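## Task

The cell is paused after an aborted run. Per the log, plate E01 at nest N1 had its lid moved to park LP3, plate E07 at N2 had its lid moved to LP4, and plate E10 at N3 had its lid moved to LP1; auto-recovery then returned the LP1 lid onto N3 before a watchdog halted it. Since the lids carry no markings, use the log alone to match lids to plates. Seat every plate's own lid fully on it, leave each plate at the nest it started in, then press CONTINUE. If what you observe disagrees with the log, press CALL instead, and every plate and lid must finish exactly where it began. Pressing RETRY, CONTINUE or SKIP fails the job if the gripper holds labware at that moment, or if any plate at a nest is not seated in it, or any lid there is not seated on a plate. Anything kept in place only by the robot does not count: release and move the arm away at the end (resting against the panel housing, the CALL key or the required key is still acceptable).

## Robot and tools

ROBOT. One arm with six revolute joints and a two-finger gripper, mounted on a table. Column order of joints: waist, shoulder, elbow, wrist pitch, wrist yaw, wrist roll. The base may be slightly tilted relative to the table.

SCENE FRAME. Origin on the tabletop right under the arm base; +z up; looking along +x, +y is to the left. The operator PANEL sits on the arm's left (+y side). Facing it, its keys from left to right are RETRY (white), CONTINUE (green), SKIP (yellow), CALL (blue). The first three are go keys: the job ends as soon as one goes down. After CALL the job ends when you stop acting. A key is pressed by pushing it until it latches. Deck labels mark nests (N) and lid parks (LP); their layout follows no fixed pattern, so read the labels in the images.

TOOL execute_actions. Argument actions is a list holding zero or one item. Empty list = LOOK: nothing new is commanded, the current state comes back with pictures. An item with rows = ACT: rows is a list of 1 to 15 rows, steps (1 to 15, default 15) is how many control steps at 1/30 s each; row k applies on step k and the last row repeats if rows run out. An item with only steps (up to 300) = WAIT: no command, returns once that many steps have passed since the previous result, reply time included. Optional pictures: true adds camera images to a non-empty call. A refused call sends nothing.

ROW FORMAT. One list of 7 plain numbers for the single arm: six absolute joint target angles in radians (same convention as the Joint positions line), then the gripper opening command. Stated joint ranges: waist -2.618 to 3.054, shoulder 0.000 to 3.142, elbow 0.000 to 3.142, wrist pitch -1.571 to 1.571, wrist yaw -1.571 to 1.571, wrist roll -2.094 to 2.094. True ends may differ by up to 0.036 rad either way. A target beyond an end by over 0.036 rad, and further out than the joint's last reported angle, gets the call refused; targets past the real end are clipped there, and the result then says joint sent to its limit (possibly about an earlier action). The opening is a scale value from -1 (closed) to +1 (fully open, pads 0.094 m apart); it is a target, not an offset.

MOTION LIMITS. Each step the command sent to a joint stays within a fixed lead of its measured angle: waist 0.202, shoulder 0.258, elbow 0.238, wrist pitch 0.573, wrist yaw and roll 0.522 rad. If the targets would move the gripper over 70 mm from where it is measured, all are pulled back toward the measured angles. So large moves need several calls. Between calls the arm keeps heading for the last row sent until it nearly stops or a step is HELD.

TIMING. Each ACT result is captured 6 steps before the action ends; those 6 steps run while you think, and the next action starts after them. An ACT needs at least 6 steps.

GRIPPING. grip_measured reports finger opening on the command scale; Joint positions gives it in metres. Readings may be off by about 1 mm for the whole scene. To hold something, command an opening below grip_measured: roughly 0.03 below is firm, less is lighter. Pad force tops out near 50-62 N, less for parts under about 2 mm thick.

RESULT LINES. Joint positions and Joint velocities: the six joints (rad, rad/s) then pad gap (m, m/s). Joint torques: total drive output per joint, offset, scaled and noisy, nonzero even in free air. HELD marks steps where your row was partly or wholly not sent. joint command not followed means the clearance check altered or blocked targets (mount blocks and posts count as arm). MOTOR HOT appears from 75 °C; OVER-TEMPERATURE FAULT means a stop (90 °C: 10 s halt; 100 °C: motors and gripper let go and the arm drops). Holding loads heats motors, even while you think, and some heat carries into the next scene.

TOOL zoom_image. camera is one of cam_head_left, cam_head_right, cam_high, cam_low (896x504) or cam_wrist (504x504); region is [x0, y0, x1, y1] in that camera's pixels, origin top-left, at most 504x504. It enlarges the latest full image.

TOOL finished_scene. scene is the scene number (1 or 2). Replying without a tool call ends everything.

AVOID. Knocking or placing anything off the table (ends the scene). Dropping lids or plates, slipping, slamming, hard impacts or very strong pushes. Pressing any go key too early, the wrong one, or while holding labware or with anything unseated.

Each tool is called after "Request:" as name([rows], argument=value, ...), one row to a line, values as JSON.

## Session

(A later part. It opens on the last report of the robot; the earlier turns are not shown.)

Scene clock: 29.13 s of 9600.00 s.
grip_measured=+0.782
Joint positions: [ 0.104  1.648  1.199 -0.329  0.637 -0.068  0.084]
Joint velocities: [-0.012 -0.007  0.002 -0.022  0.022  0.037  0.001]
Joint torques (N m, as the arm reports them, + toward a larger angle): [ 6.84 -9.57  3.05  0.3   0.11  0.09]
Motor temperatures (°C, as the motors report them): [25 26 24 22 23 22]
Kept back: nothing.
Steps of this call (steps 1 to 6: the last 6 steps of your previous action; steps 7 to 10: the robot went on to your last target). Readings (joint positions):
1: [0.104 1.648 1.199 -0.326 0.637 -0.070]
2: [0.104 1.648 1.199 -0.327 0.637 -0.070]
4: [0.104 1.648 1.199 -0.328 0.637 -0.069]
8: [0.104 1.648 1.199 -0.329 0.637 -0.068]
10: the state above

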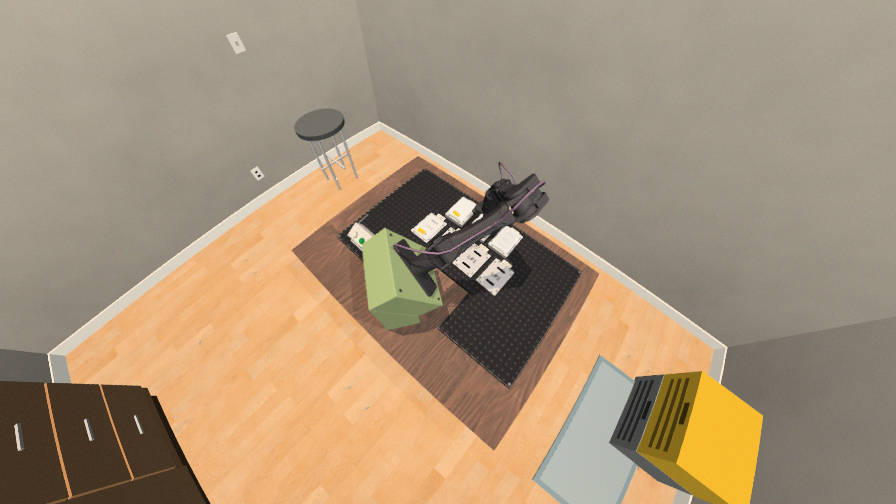

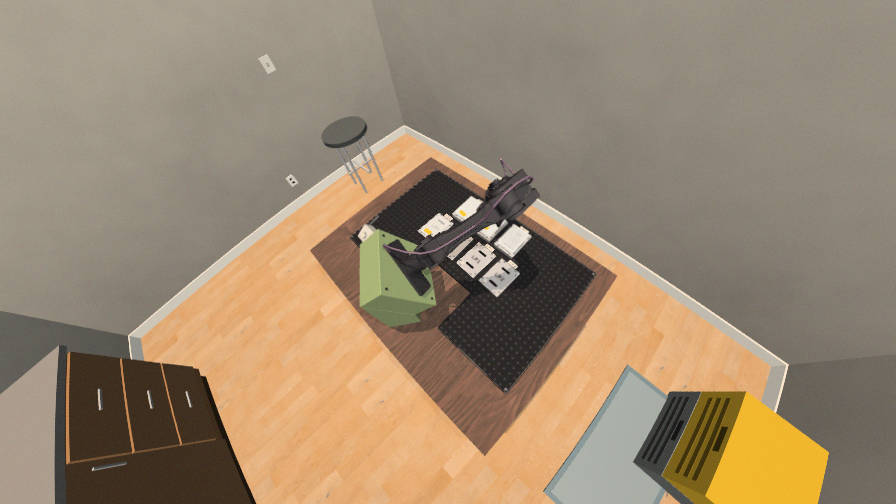

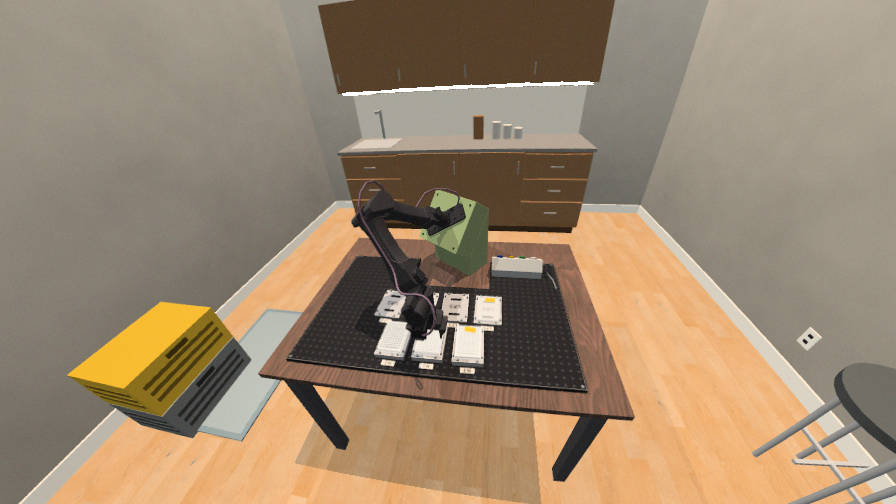

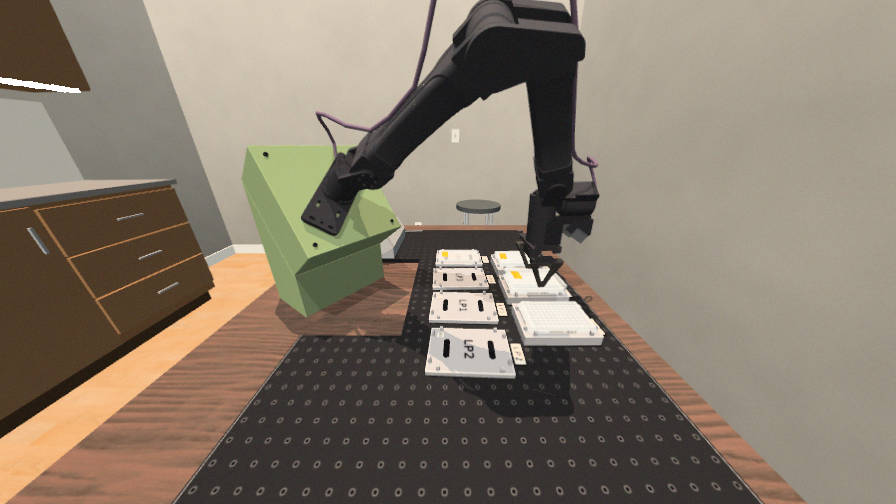

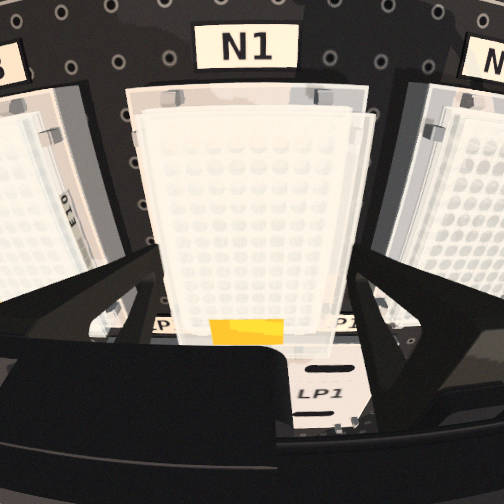

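Request:
execute_actions([
  {"rows":[[0.135,1.648,1.245,-0.345,0.645,-0.07,0.75],[0.135,1.648,1.248,-0.345,0.645,-0.07,0.75],[0.135,1.66,1.25,-0.345,0.645,-0.07,0.75],[0.135,1.676,1.25,-0.345,0.645,-0.07,0.75]]},
])

Request:
execute_actions([
  {"steps":12},
], pictures=true)

Request:
zoom_image(camera="cam_low", region=[490, 250, 580, 310])

Request:
zoom_image(camera="cam_wrist", region=[100, 70, 400, 370])

Scene clock: 30.27 s of 9600.00 s.
grip_measured=+0.782
Joint positions: [ 0.116  1.648  1.227 -0.339  0.637 -0.067  0.084]
Joint velocities: [-0.012  0.012 -0.002  0.037 -0.022  0.037 -0.001]
Joint torques (N m, as the arm reports them, + toward a larger angle): [ 6.89 -7.24  5.24  0.37  0.09 -0.03]
Motor temperatures (°C, as the motors report them): [25 26 24 22 23 22]
Steps of this call (steps 1 to 15: the robot went on to your last target; steps 16 to 25: nothing new was sent; steps 26 to 34: the first 9 steps of this action). Readings (joint positions):
26: [0.105 1.648 1.201 -0.333 0.637 -0.067]
27: [0.107 1.648 1.206 -0.337 0.637 -0.067]
29: [0.112 1.648 1.217 -0.339 0.637 -0.067]
33: [0.116 1.648 1.227 -0.339 0.637 -0.067]
34: the state above

Scene clock: 30.67 s of 9600.00 s.
grip_measured=+0.782
Joint positions: [ 0.116  1.658  1.227 -0.339  0.637 -0.067  0.084]
Joint velocities: [-0.022  0.002 -0.002 -0.007  0.037  0.066 -0.   ]
Joint torques (N m, as the arm reports them, + toward a larger angle): [ 6.93 -8.08  5.19  0.36  0.09 -0.03]
Motor temperatures (°C, as the motors report them): [25 26 24 22 23 22]
Kept back: nothing.
Steps of this call (steps 1 to 6: the last 6 steps of your previous action; steps 7 to 12: the robot went on to your last target). Readings (joint positions):
1: [0.116 1.649 1.227 -0.339 0.637 -0.067]
2: [0.116 1.650 1.227 -0.339 0.637 -0.067]
4: [0.116 1.653 1.227 -0.339 0.637 -0.067]
8: [0.116 1.658 1.227 -0.339 0.637 -0.067]
12: the state above

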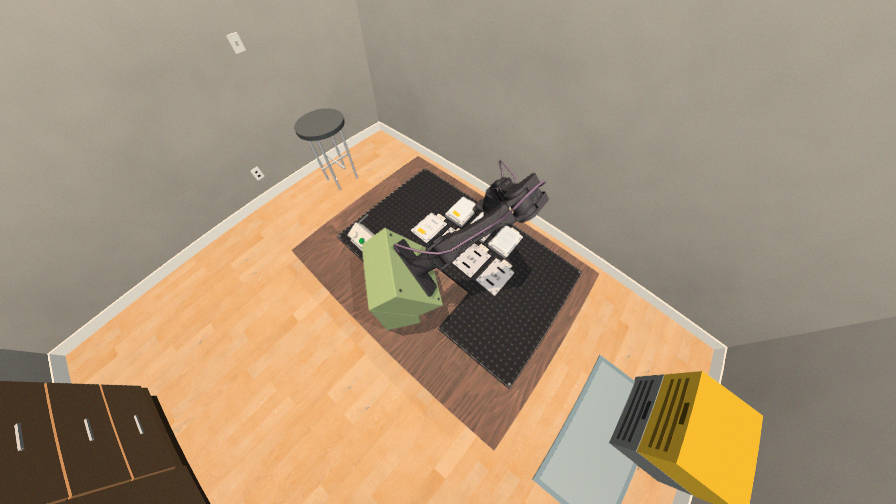

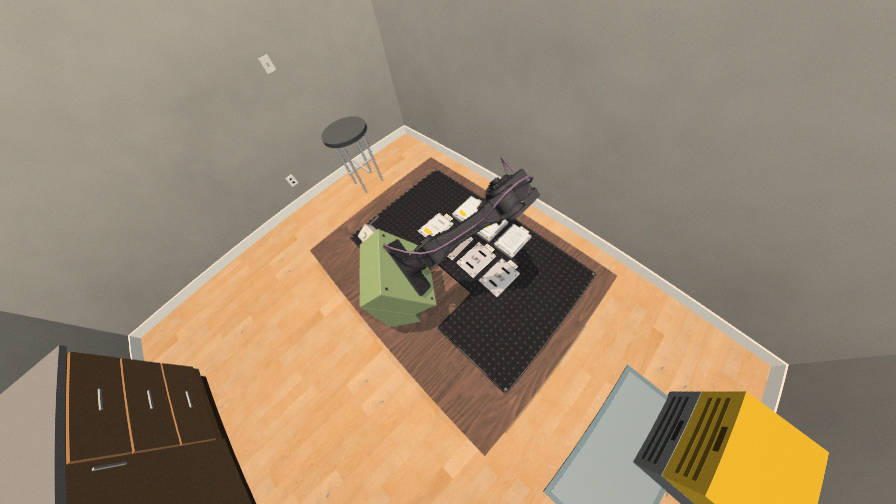

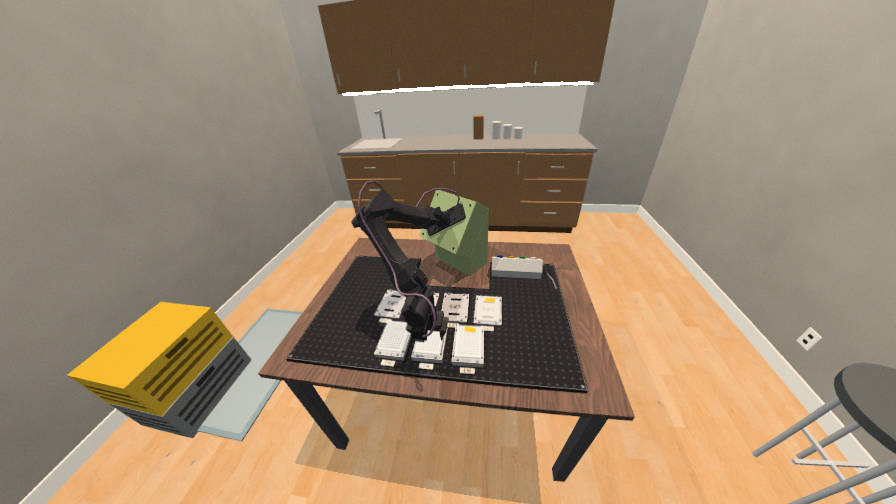

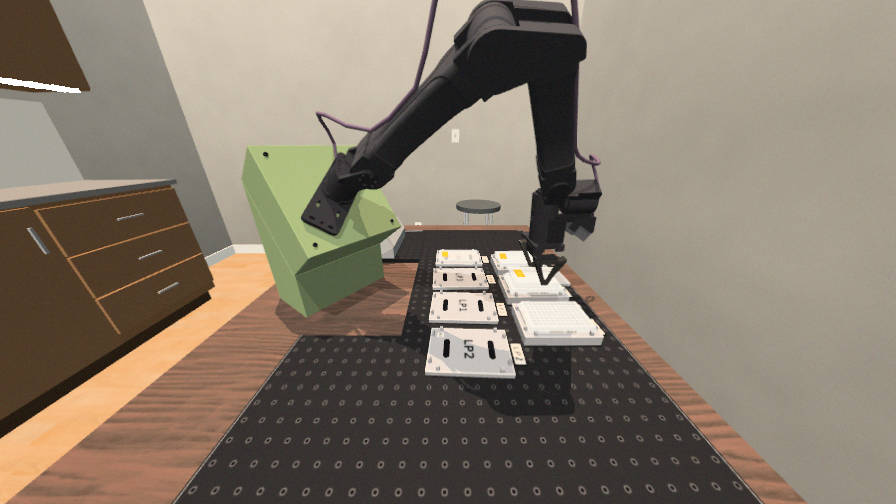

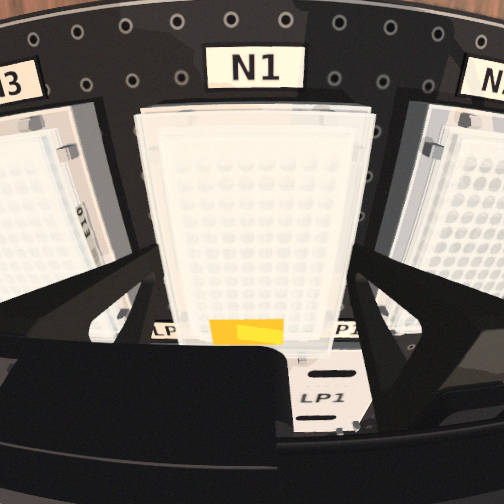

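Region (490, 250, 580, 310) of cam_low's 896x504 image, scaled by 5.600, with more detail than that image has.

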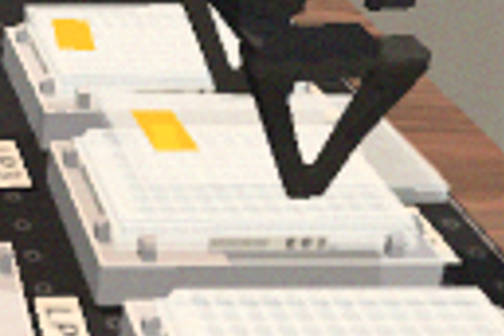

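Region (100, 70, 400, 370) of cam_wrist's 504x504 image, scaled by 1.680, with more detail than that image has.

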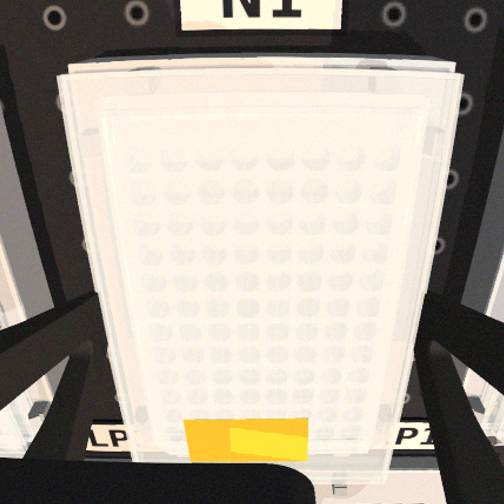

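Request:
execute_actions([
  {"rows":[[0.104,1.68,1.215,-0.325,0.625,-0.085,0.75],[0.102,1.685,1.215,-0.315,0.622,-0.088,0.75],[0.1,1.69,1.215,-0.305,0.62,-0.09,0.75],[0.098,1.695,1.215,-0.298,0.618,-0.09,0.75]]},
])

Request:
execute_actions([
  {"steps":12},
], pictures=true)

Request:
zoom_image(camera="cam_low", region=[490, 250, 580, 310])

Request:
zoom_image(camera="cam_wrist", region=[100, 70, 400, 370])

Scene clock: 31.43 s of 9600.00 s.
grip_measured=+0.782
Joint positions: [ 0.099  1.674  1.227 -0.314  0.63  -0.08   0.084]
Joint velocities: [-0.002 -0.017  0.022  0.022  0.007 -0.095 -0.001]
Joint torques (N m, as the arm reports them, + toward a larger angle): [ 5.34 -7.86  2.06  0.43 -0.06 -0.06]
Motor temperatures (°C, as the motors report them): [25 27 24 22 23 22]
Steps of this call (steps 1 to 14: the robot went on to your last target; steps 15 to 23: the first 9 steps of this action). Readings (joint positions):
15: [0.115 1.658 1.227 -0.339 0.637 -0.069]
16: [0.113 1.658 1.227 -0.337 0.635 -0.071]
18: [0.107 1.661 1.227 -0.328 0.633 -0.075]
22: [0.099 1.674 1.227 -0.315 0.631 -0.079]
23: the state above

Scene clock: 31.83 s of 9600.00 s.
grip_measured=+0.782
Joint positions: [ 0.099  1.674  1.227 -0.309  0.628 -0.083  0.084]
Joint velocities: [ 0.007 -0.002  0.002 -0.007  0.007 -0.037 -0.   ]
Joint torques (N m, as the arm reports them, + toward a larger angle): [ 5.31 -7.93  2.04  0.51 -0.1  -0.08]
Motor temperatures (°C, as the motors report them): [25 27 24 22 23 22]
Kept back: nothing.
Steps of this call (steps 1 to 6: the last 6 steps of your previous action; steps 7 to 12: the robot went on to your last target). Readings (joint positions):
1: [0.099 1.674 1.227 -0.312 0.629 -0.081]
2: [0.099 1.674 1.227 -0.312 0.628 -0.081]
4: [0.099 1.674 1.227 -0.310 0.628 -0.082]
8: [0.099 1.674 1.227 -0.309 0.628 -0.082]
12: the state above

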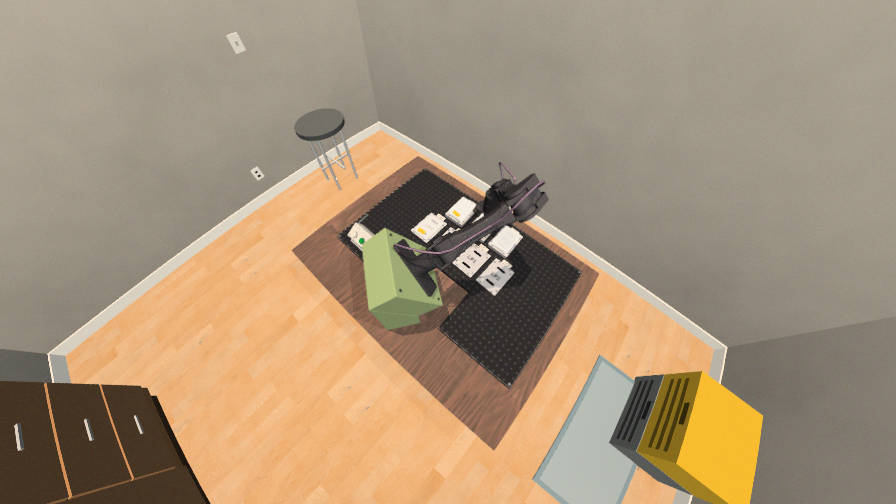

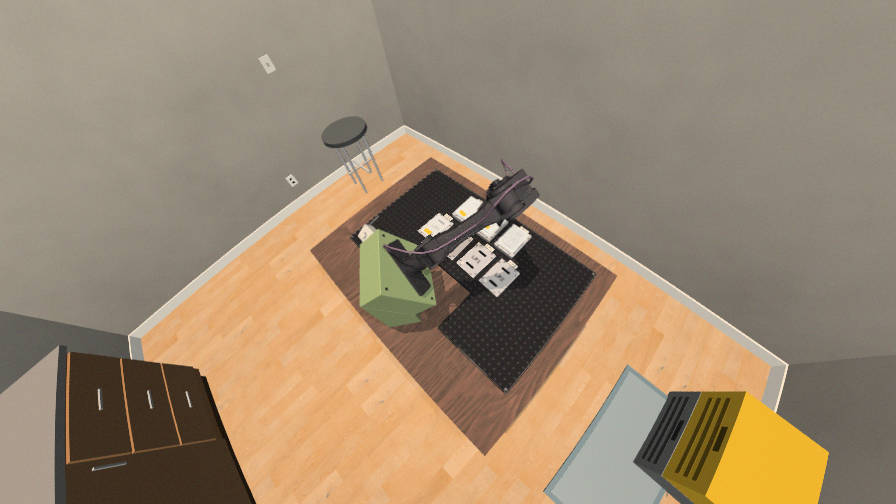

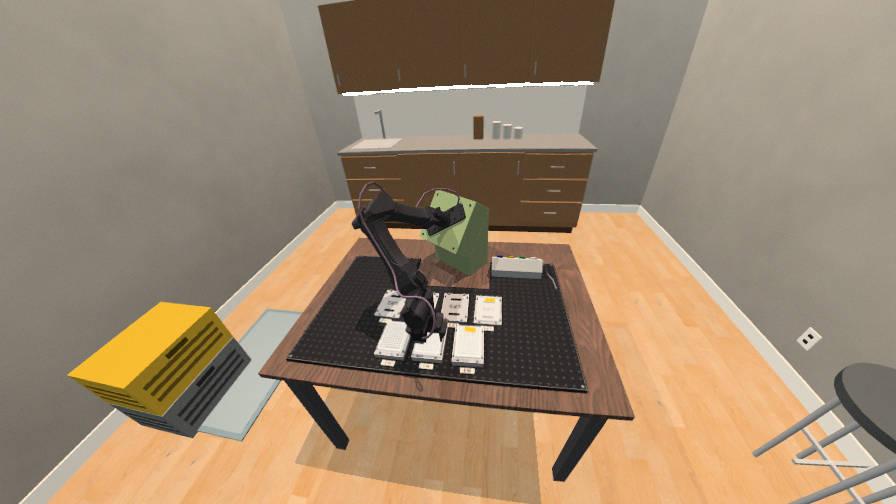

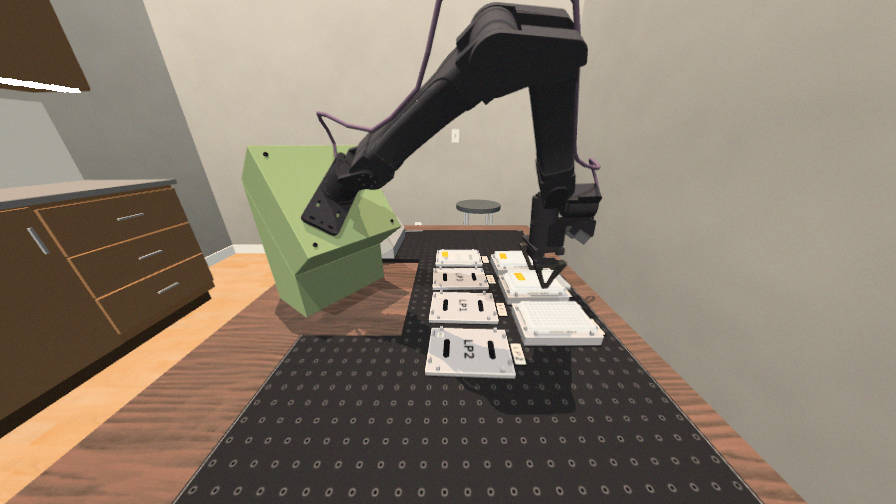

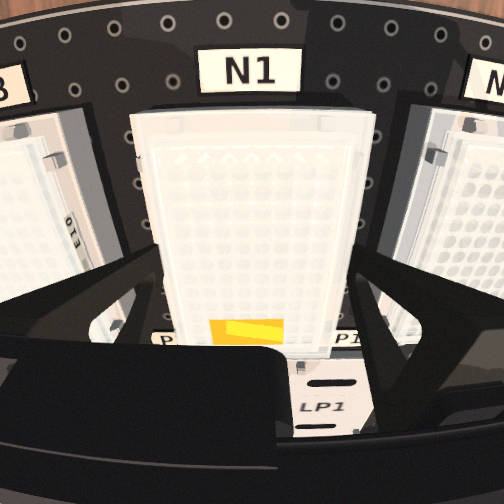

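Region (490, 250, 580, 310) of cam_low's 896x504 image, scaled by 5.600, with more detail than that image has.

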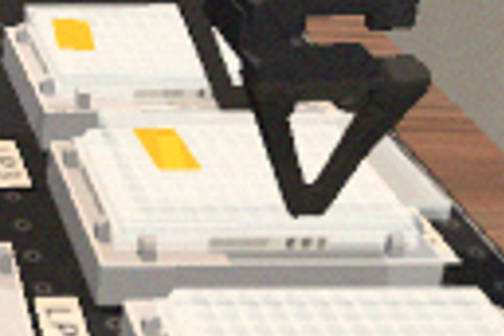

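Region (100, 70, 400, 370) of cam_wrist's 504x504 image, scaled by 1.680, with more detail than that image has.

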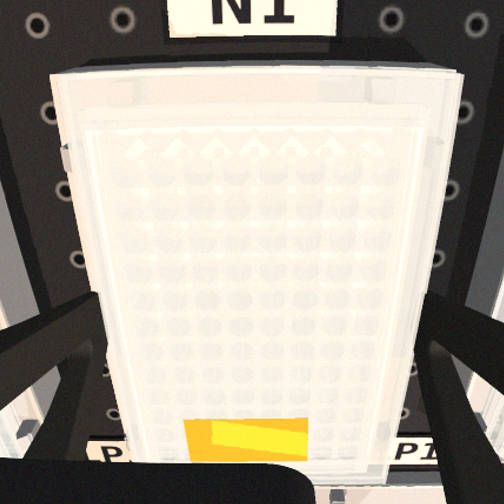

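Request:
execute_actions([
  {"rows":[[0.118,1.635,1.215,-0.30,0.628,-0.083,0.75],[0.118,1.632,1.215,-0.30,0.628,-0.083,0.75],[0.118,1.632,1.215,-0.29,0.628,-0.083,0.75],[0.118,1.632,1.2,-0.28,0.628,-0.083,0.75],[0.118,1.632,1.18,-0.278,0.628,-0.083,0.75],[0.118,1.632,1.162,-0.278,0.628,-0.083,0.75]]},
])

Request:
execute_actions([
  {"steps":12},
], pictures=true)

Request:
zoom_image(camera="cam_low", region=[490, 250, 580, 310])

Request:
zoom_image(camera="cam_wrist", region=[100, 70, 400, 370])

Scene clock: 32.57 s of 9600.00 s.
grip_measured=+0.782
Joint positions: [ 0.099  1.646  1.191 -0.285  0.628 -0.083  0.084]
Joint velocities: [ 0.012 -0.007 -0.154  0.007 -0.037  0.007 -0.001]
Joint torques (N m, as the arm reports them, + toward a larger angle): [  6.83 -10.9    1.4    0.49   0.     0.01]
Motor temperatures (°C, as the motors report them): [25 27 24 22 23 22]
Steps of this call (steps 1 to 13: the robot went on to your last target; steps 14 to 22: the first 9 steps of this action). Readings (joint positions):
14: [0.099 1.672 1.227 -0.309 0.628 -0.083]
15: [0.099 1.670 1.227 -0.309 0.628 -0.083]
17: [0.099 1.663 1.227 -0.306 0.628 -0.083]
21: [0.099 1.646 1.198 -0.285 0.628 -0.083]
22: the state above

Scene clock: 32.97 s of 9600.00 s.
grip_measured=+0.782
Joint positions: [ 0.099  1.646  1.18  -0.285  0.628 -0.083  0.084]
Joint velocities: [-0.022  0.002  0.022  0.051  0.051  0.022  0.   ]
Joint torques (N m, as the arm reports them, + toward a larger angle): [  6.79 -10.86   1.39   0.49   0.01   0.  ]
Motor temperatures (°C, as the motors report them): [26 27 24 22 23 22]
Kept back: nothing.
Steps of this call (steps 1 to 6: the last 6 steps of your previous action; steps 7 to 12: the robot went on to your last target). Readings (joint positions):
1: [0.099 1.646 1.186 -0.285 0.628 -0.083]
2: [0.099 1.646 1.182 -0.285 0.628 -0.083]
4: [0.099 1.646 1.180 -0.285 0.628 -0.083]
8: [0.099 1.646 1.180 -0.285 0.628 -0.083]
12: the state above

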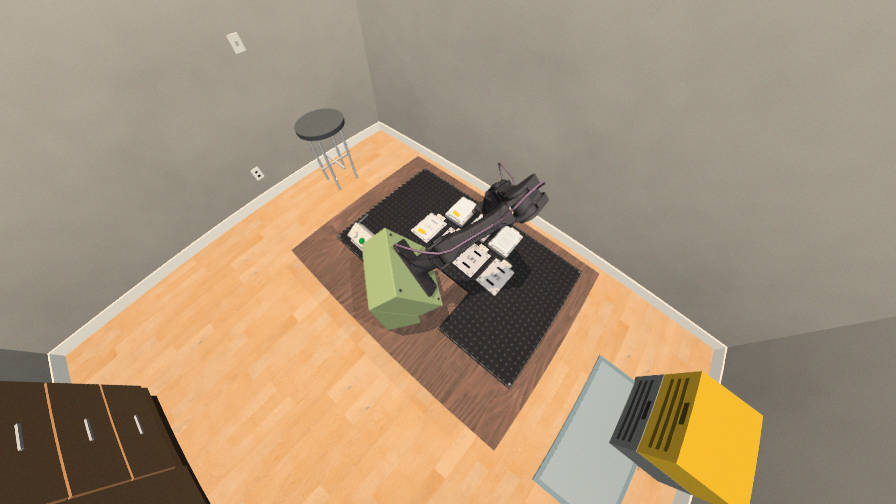

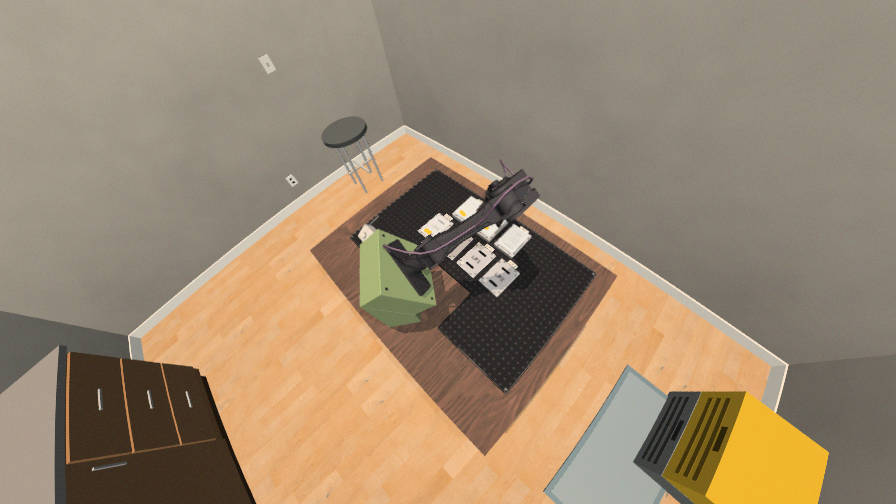

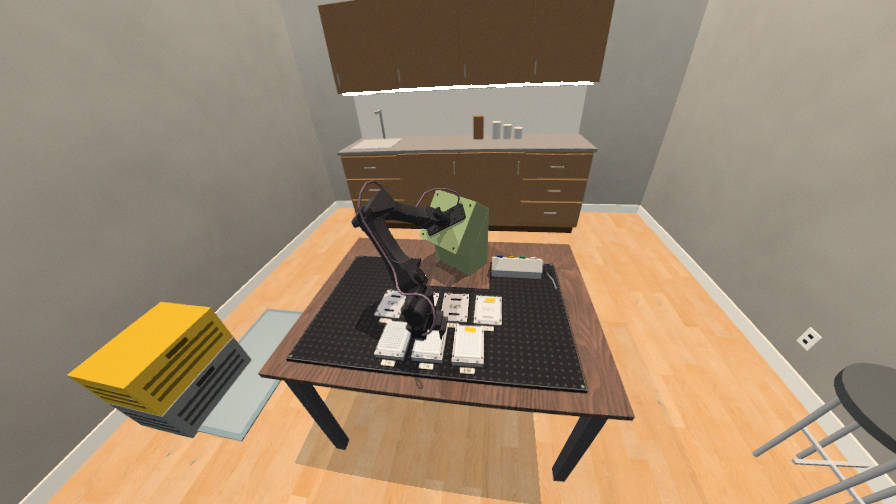

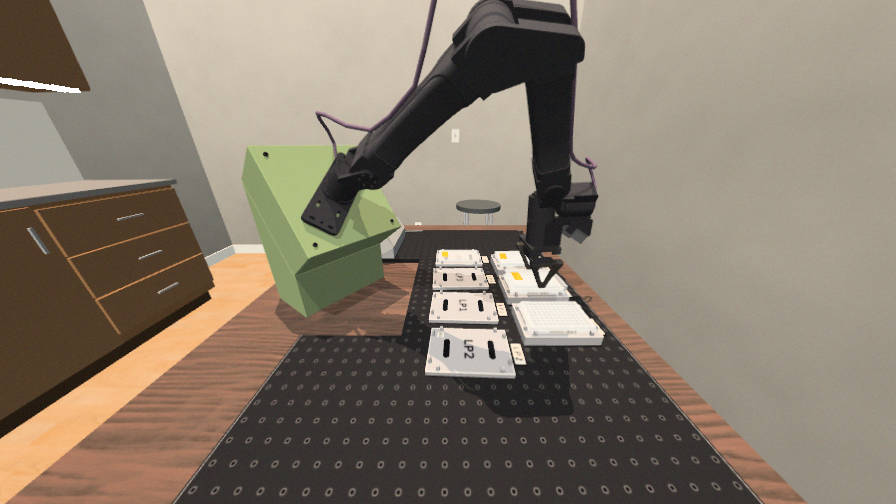

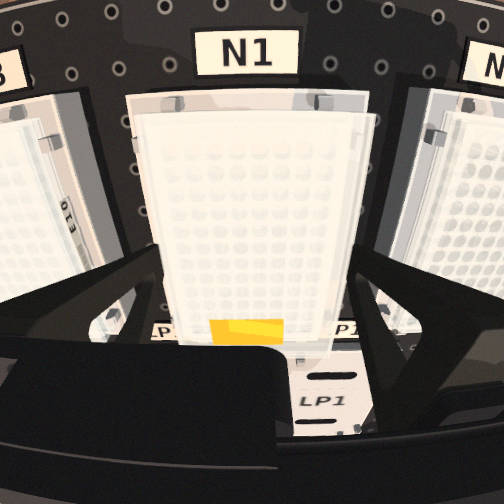

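Region (490, 250, 580, 310) of cam_low's 896x504 image, scaled by 5.600, with more detail than that image has.

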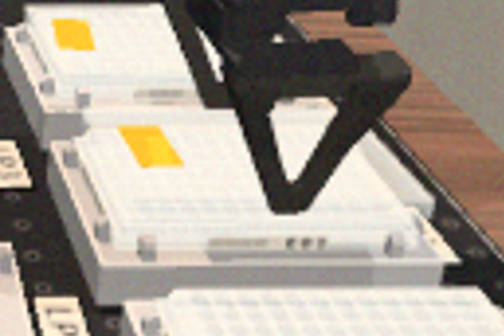

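Region (100, 70, 400, 370) of cam_wrist's 504x504 image, scaled by 1.680, with more detail than that image has.

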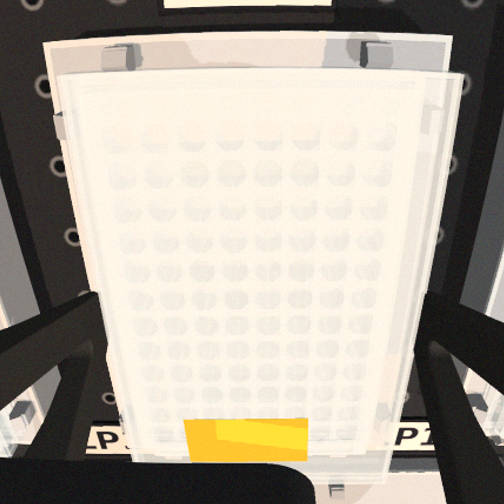

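Request:
execute_actions([
  {"rows":[[0.104,1.67,1.18,-0.27,0.628,-0.083,0.75],[0.104,1.675,1.18,-0.262,0.628,-0.083,0.75],[0.104,1.68,1.18,-0.258,0.628,-0.083,0.75],[0.104,1.684,1.18,-0.258,0.628,-0.083,0.75]]},
])

Request:
execute_actions([
  {"steps":10},
], pictures=true)

Request:
zoom_image(camera="cam_low", region=[490, 250, 580, 310])

Request:
zoom_image(camera="cam_wrist", region=[100, 70, 400, 370])

Scene clock: 33.77 s of 9600.00 s.
grip_measured=+0.782
Joint positions: [ 0.099  1.666  1.18  -0.27   0.628 -0.083  0.084]
Joint velocities: [-0.012  0.032 -0.027 -0.022  0.022 -0.022  0.   ]
Joint torques (N m, as the arm reports them, + toward a larger angle): [ 5.75 -8.29  2.9   0.52  0.   -0.01]
Motor temperatures (°C, as the motors report them): [26 27 24 22 23 22]
Steps of this call (steps 1 to 15: the robot went on to your last target; steps 16 to 24: the first 9 steps of this action). Readings (joint positions):
16: [0.099 1.646 1.180 -0.284 0.628 -0.083]
17: [0.099 1.646 1.180 -0.283 0.628 -0.083]
19: [0.099 1.650 1.180 -0.276 0.628 -0.083]
23: [0.099 1.664 1.180 -0.271 0.628 -0.083]
24: the state above

Scene clock: 34.10 s of 9600.00 s.
grip_measured=+0.782
Joint positions: [ 0.099  1.667  1.18  -0.268  0.628 -0.083  0.084]
Joint velocities: [ 0.002 -0.017 -0.012 -0.066  0.007  0.051  0.001]
Joint torques (N m, as the arm reports them, + toward a larger angle): [ 5.75 -8.09  2.89  0.51  0.01  0.  ]
Motor temperatures (°C, as the motors report them): [26 27 24 22 23 22]
Kept back: nothing.
Steps of this call (steps 1 to 6: the last 6 steps of your previous action; steps 7 to 10: the robot went on to your last target). Readings (joint positions):
1: [0.099 1.667 1.180 -0.270 0.628 -0.083]
2: [0.099 1.667 1.180 -0.270 0.628 -0.083]
4: [0.099 1.667 1.180 -0.269 0.628 -0.083]
8: [0.099 1.667 1.180 -0.268 0.628 -0.083]
10: the state above

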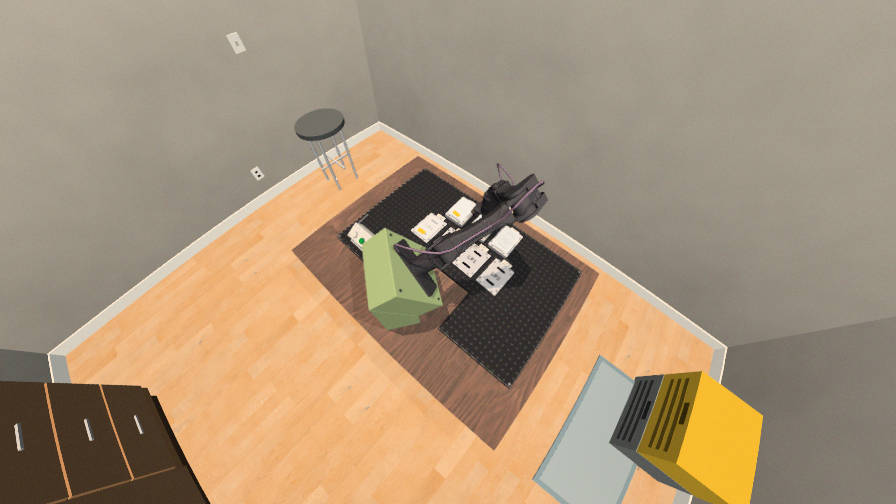

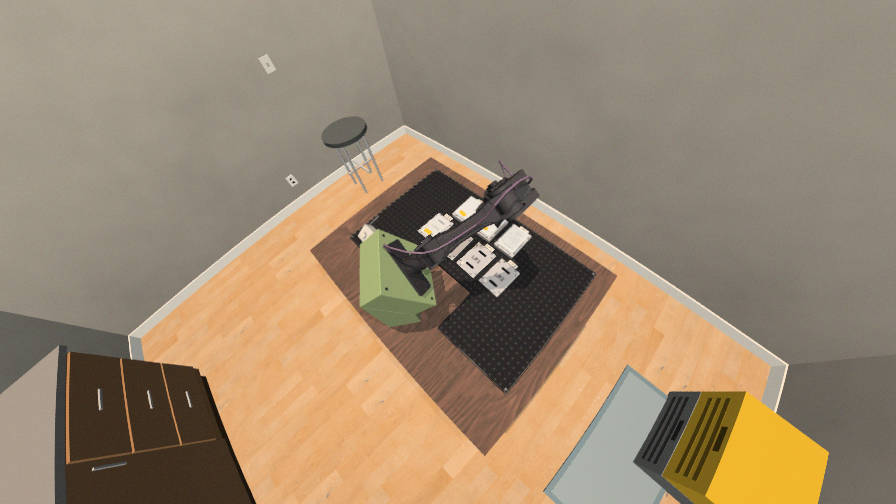

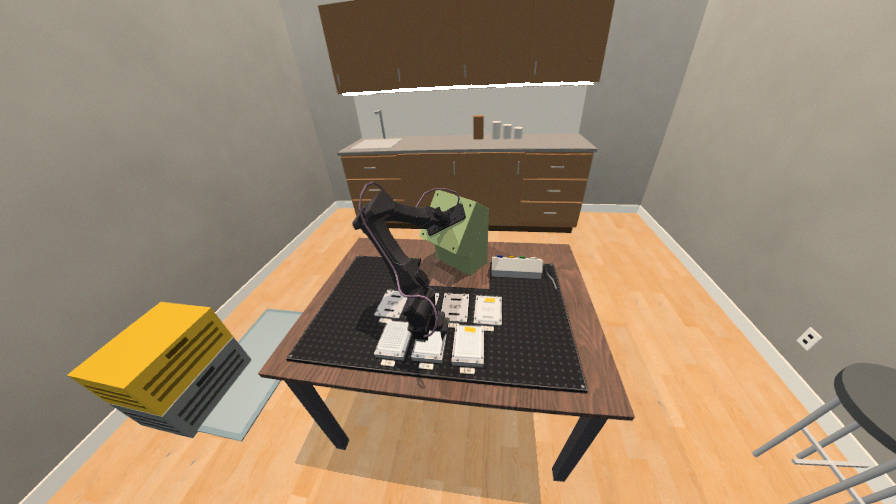

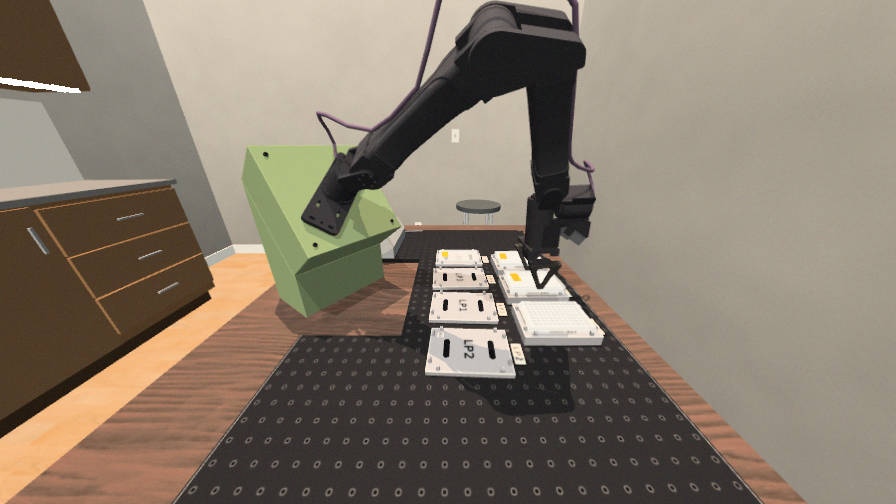

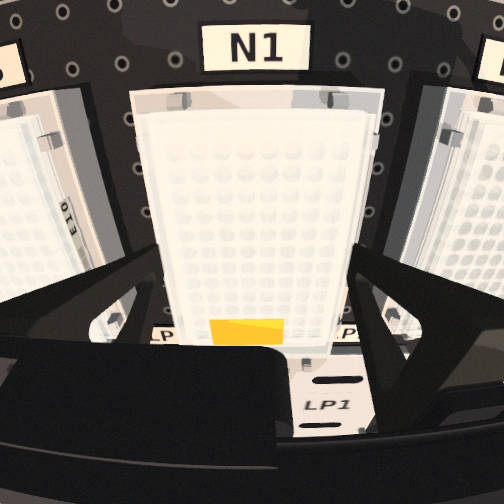

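Region (490, 250, 580, 310) of cam_low's 896x504 image, scaled by 5.600, with more detail than that image has.

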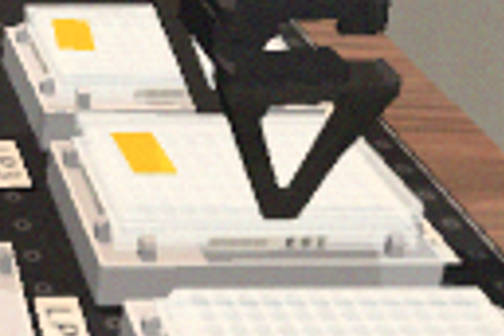

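Region (100, 70, 400, 370) of cam_wrist's 504x504 image, scaled by 1.680, with more detail than that image has.

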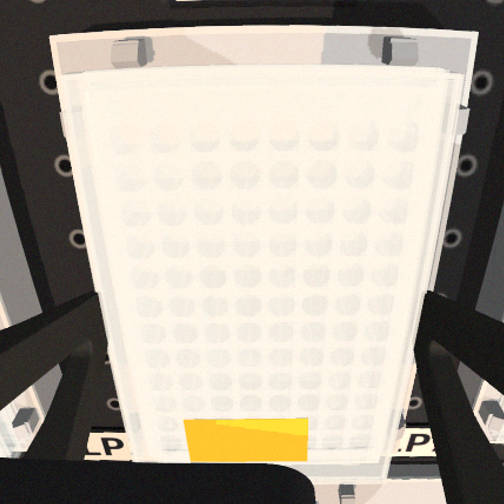

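Request:
execute_actions([
  {"rows":[[0.085,1.69,1.18,-0.25,0.62,-0.09,0.75],[0.082,1.695,1.18,-0.24,0.615,-0.095,0.75],[0.079,1.70,1.18,-0.235,0.615,-0.1,0.75],[0.077,1.706,1.18,-0.228,0.612,-0.1,0.75]]},
])

Request:
execute_actions([
  {"steps":10},
], pictures=true)

Request:
zoom_image(camera="cam_low", region=[490, 250, 580, 310])

Request:
zoom_image(camera="cam_wrist", region=[100, 70, 400, 370])

Scene clock: 34.70 s of 9600.00 s.
grip_measured=+0.782
Joint positions: [ 0.089  1.67   1.18  -0.26   0.621 -0.089  0.084]
Joint velocities: [-0.007  0.002  0.002  0.081  0.037  0.007 -0.001]
Joint torques (N m, as the arm reports them, + toward a larger angle): [ 4.32 -6.57  2.86  0.69 -0.11 -0.12]
Motor temperatures (°C, as the motors report them): [26 27 24 22 23 22]
Steps of this call (steps 1 to 9: the robot went on to your last target; steps 10 to 18: the first 9 steps of this action). Readings (joint positions):
10: [0.098 1.667 1.180 -0.268 0.628 -0.083]
11: [0.096 1.667 1.180 -0.266 0.627 -0.084]
13: [0.089 1.670 1.180 -0.260 0.622 -0.088]
17: [0.089 1.670 1.180 -0.260 0.621 -0.089]
18: the state above

Scene clock: 35.03 s of 9600.00 s.
grip_measured=+0.782
Joint positions: [ 0.089  1.67   1.18  -0.26   0.621 -0.089  0.084]
Joint velocities: [-0.002 -0.007 -0.012  0.007  0.081  0.051 -0.001]
Joint torques (N m, as the arm reports them, + toward a larger angle): [ 4.34 -6.55  2.89  0.69 -0.09 -0.12]
Motor temperatures (°C, as the motors report them): [26 27 24 22 23 22]
Kept back: nothing.
Steps of this call (steps 1 to 6: the last 6 steps of your previous action; steps 7 to 10: the robot went on to your last target). Readings (joint positions):
1: [0.089 1.670 1.180 -0.260 0.621 -0.089]
2: [0.089 1.670 1.180 -0.260 0.621 -0.089]
4: [0.089 1.670 1.180 -0.260 0.621 -0.089]
8: [0.089 1.670 1.180 -0.260 0.621 -0.089]
10: the state above

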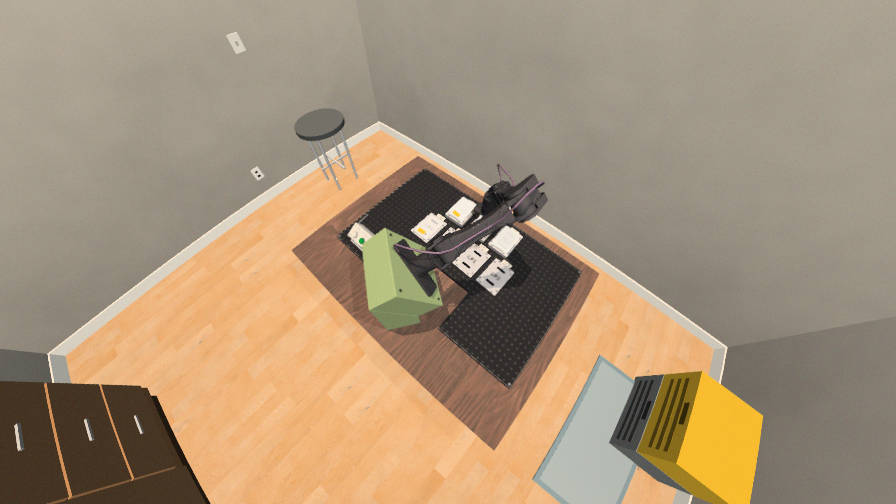

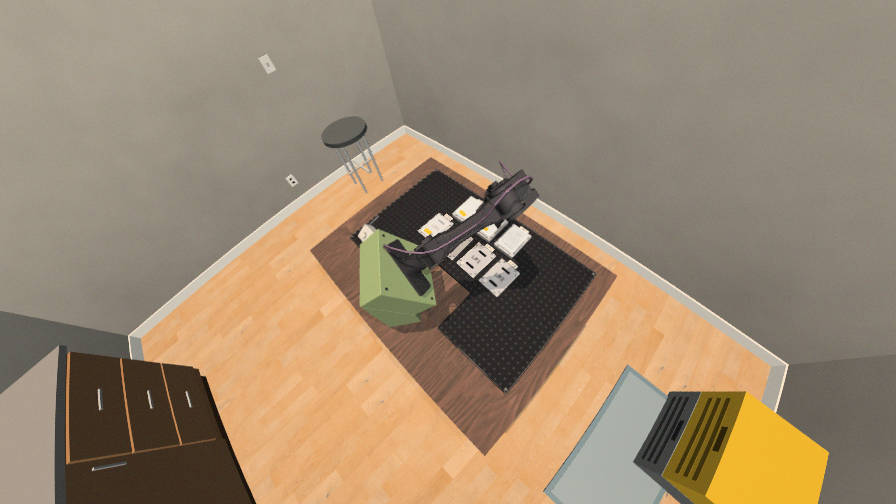

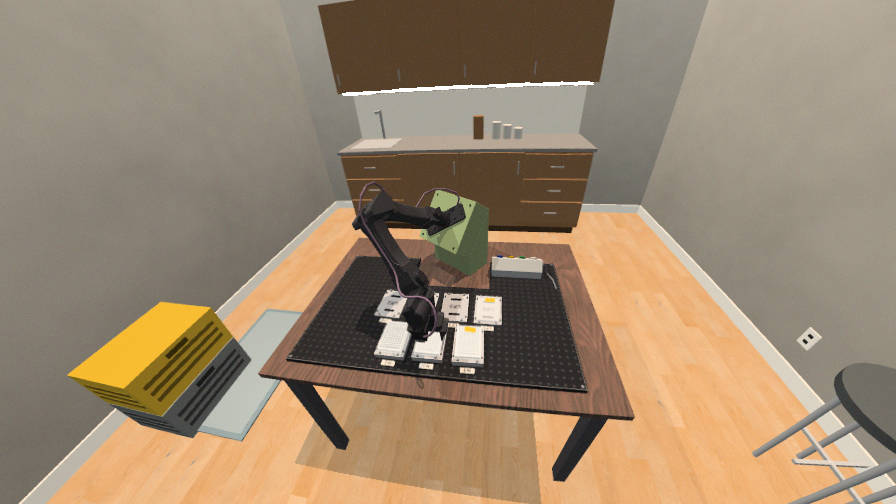

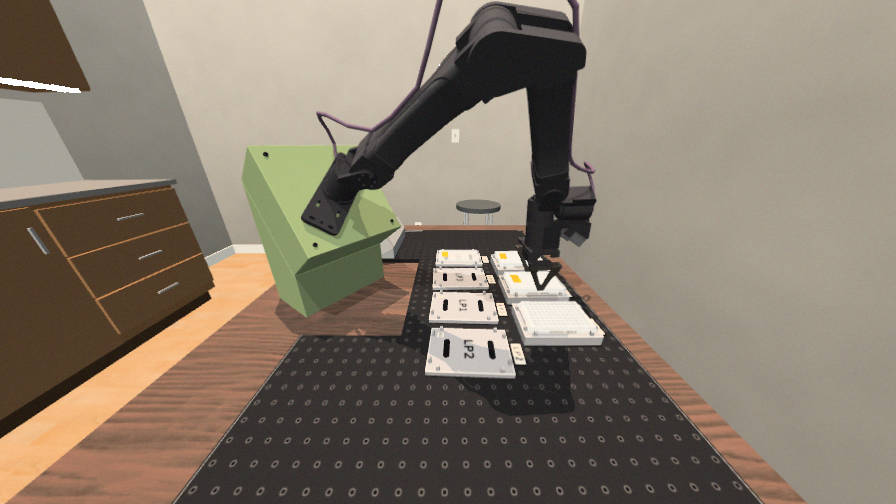

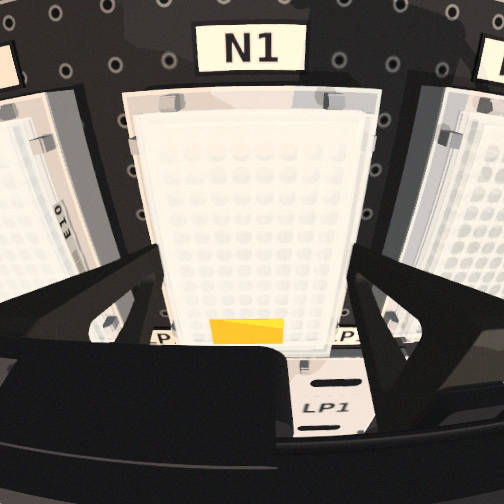

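Region (490, 250, 580, 310) of cam_low's 896x504 image, scaled by 5.600, with more detail than that image has.

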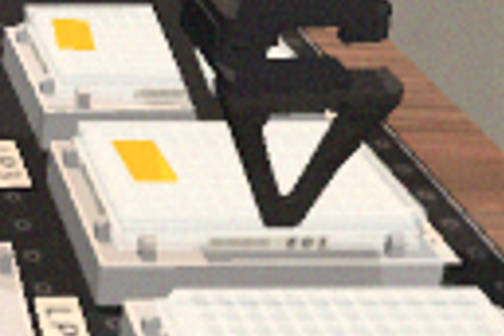

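Region (100, 70, 400, 370) of cam_wrist's 504x504 image, scaled by 1.680, with more detail than that image has.

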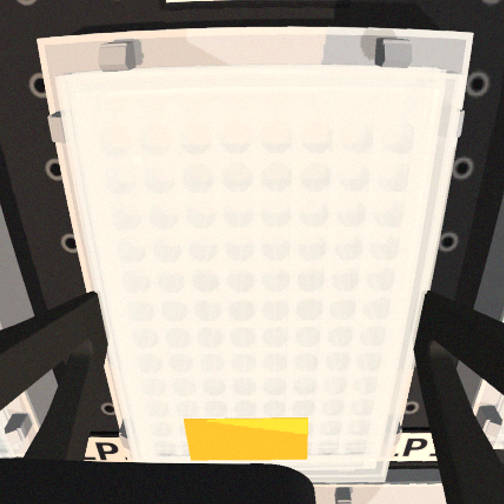

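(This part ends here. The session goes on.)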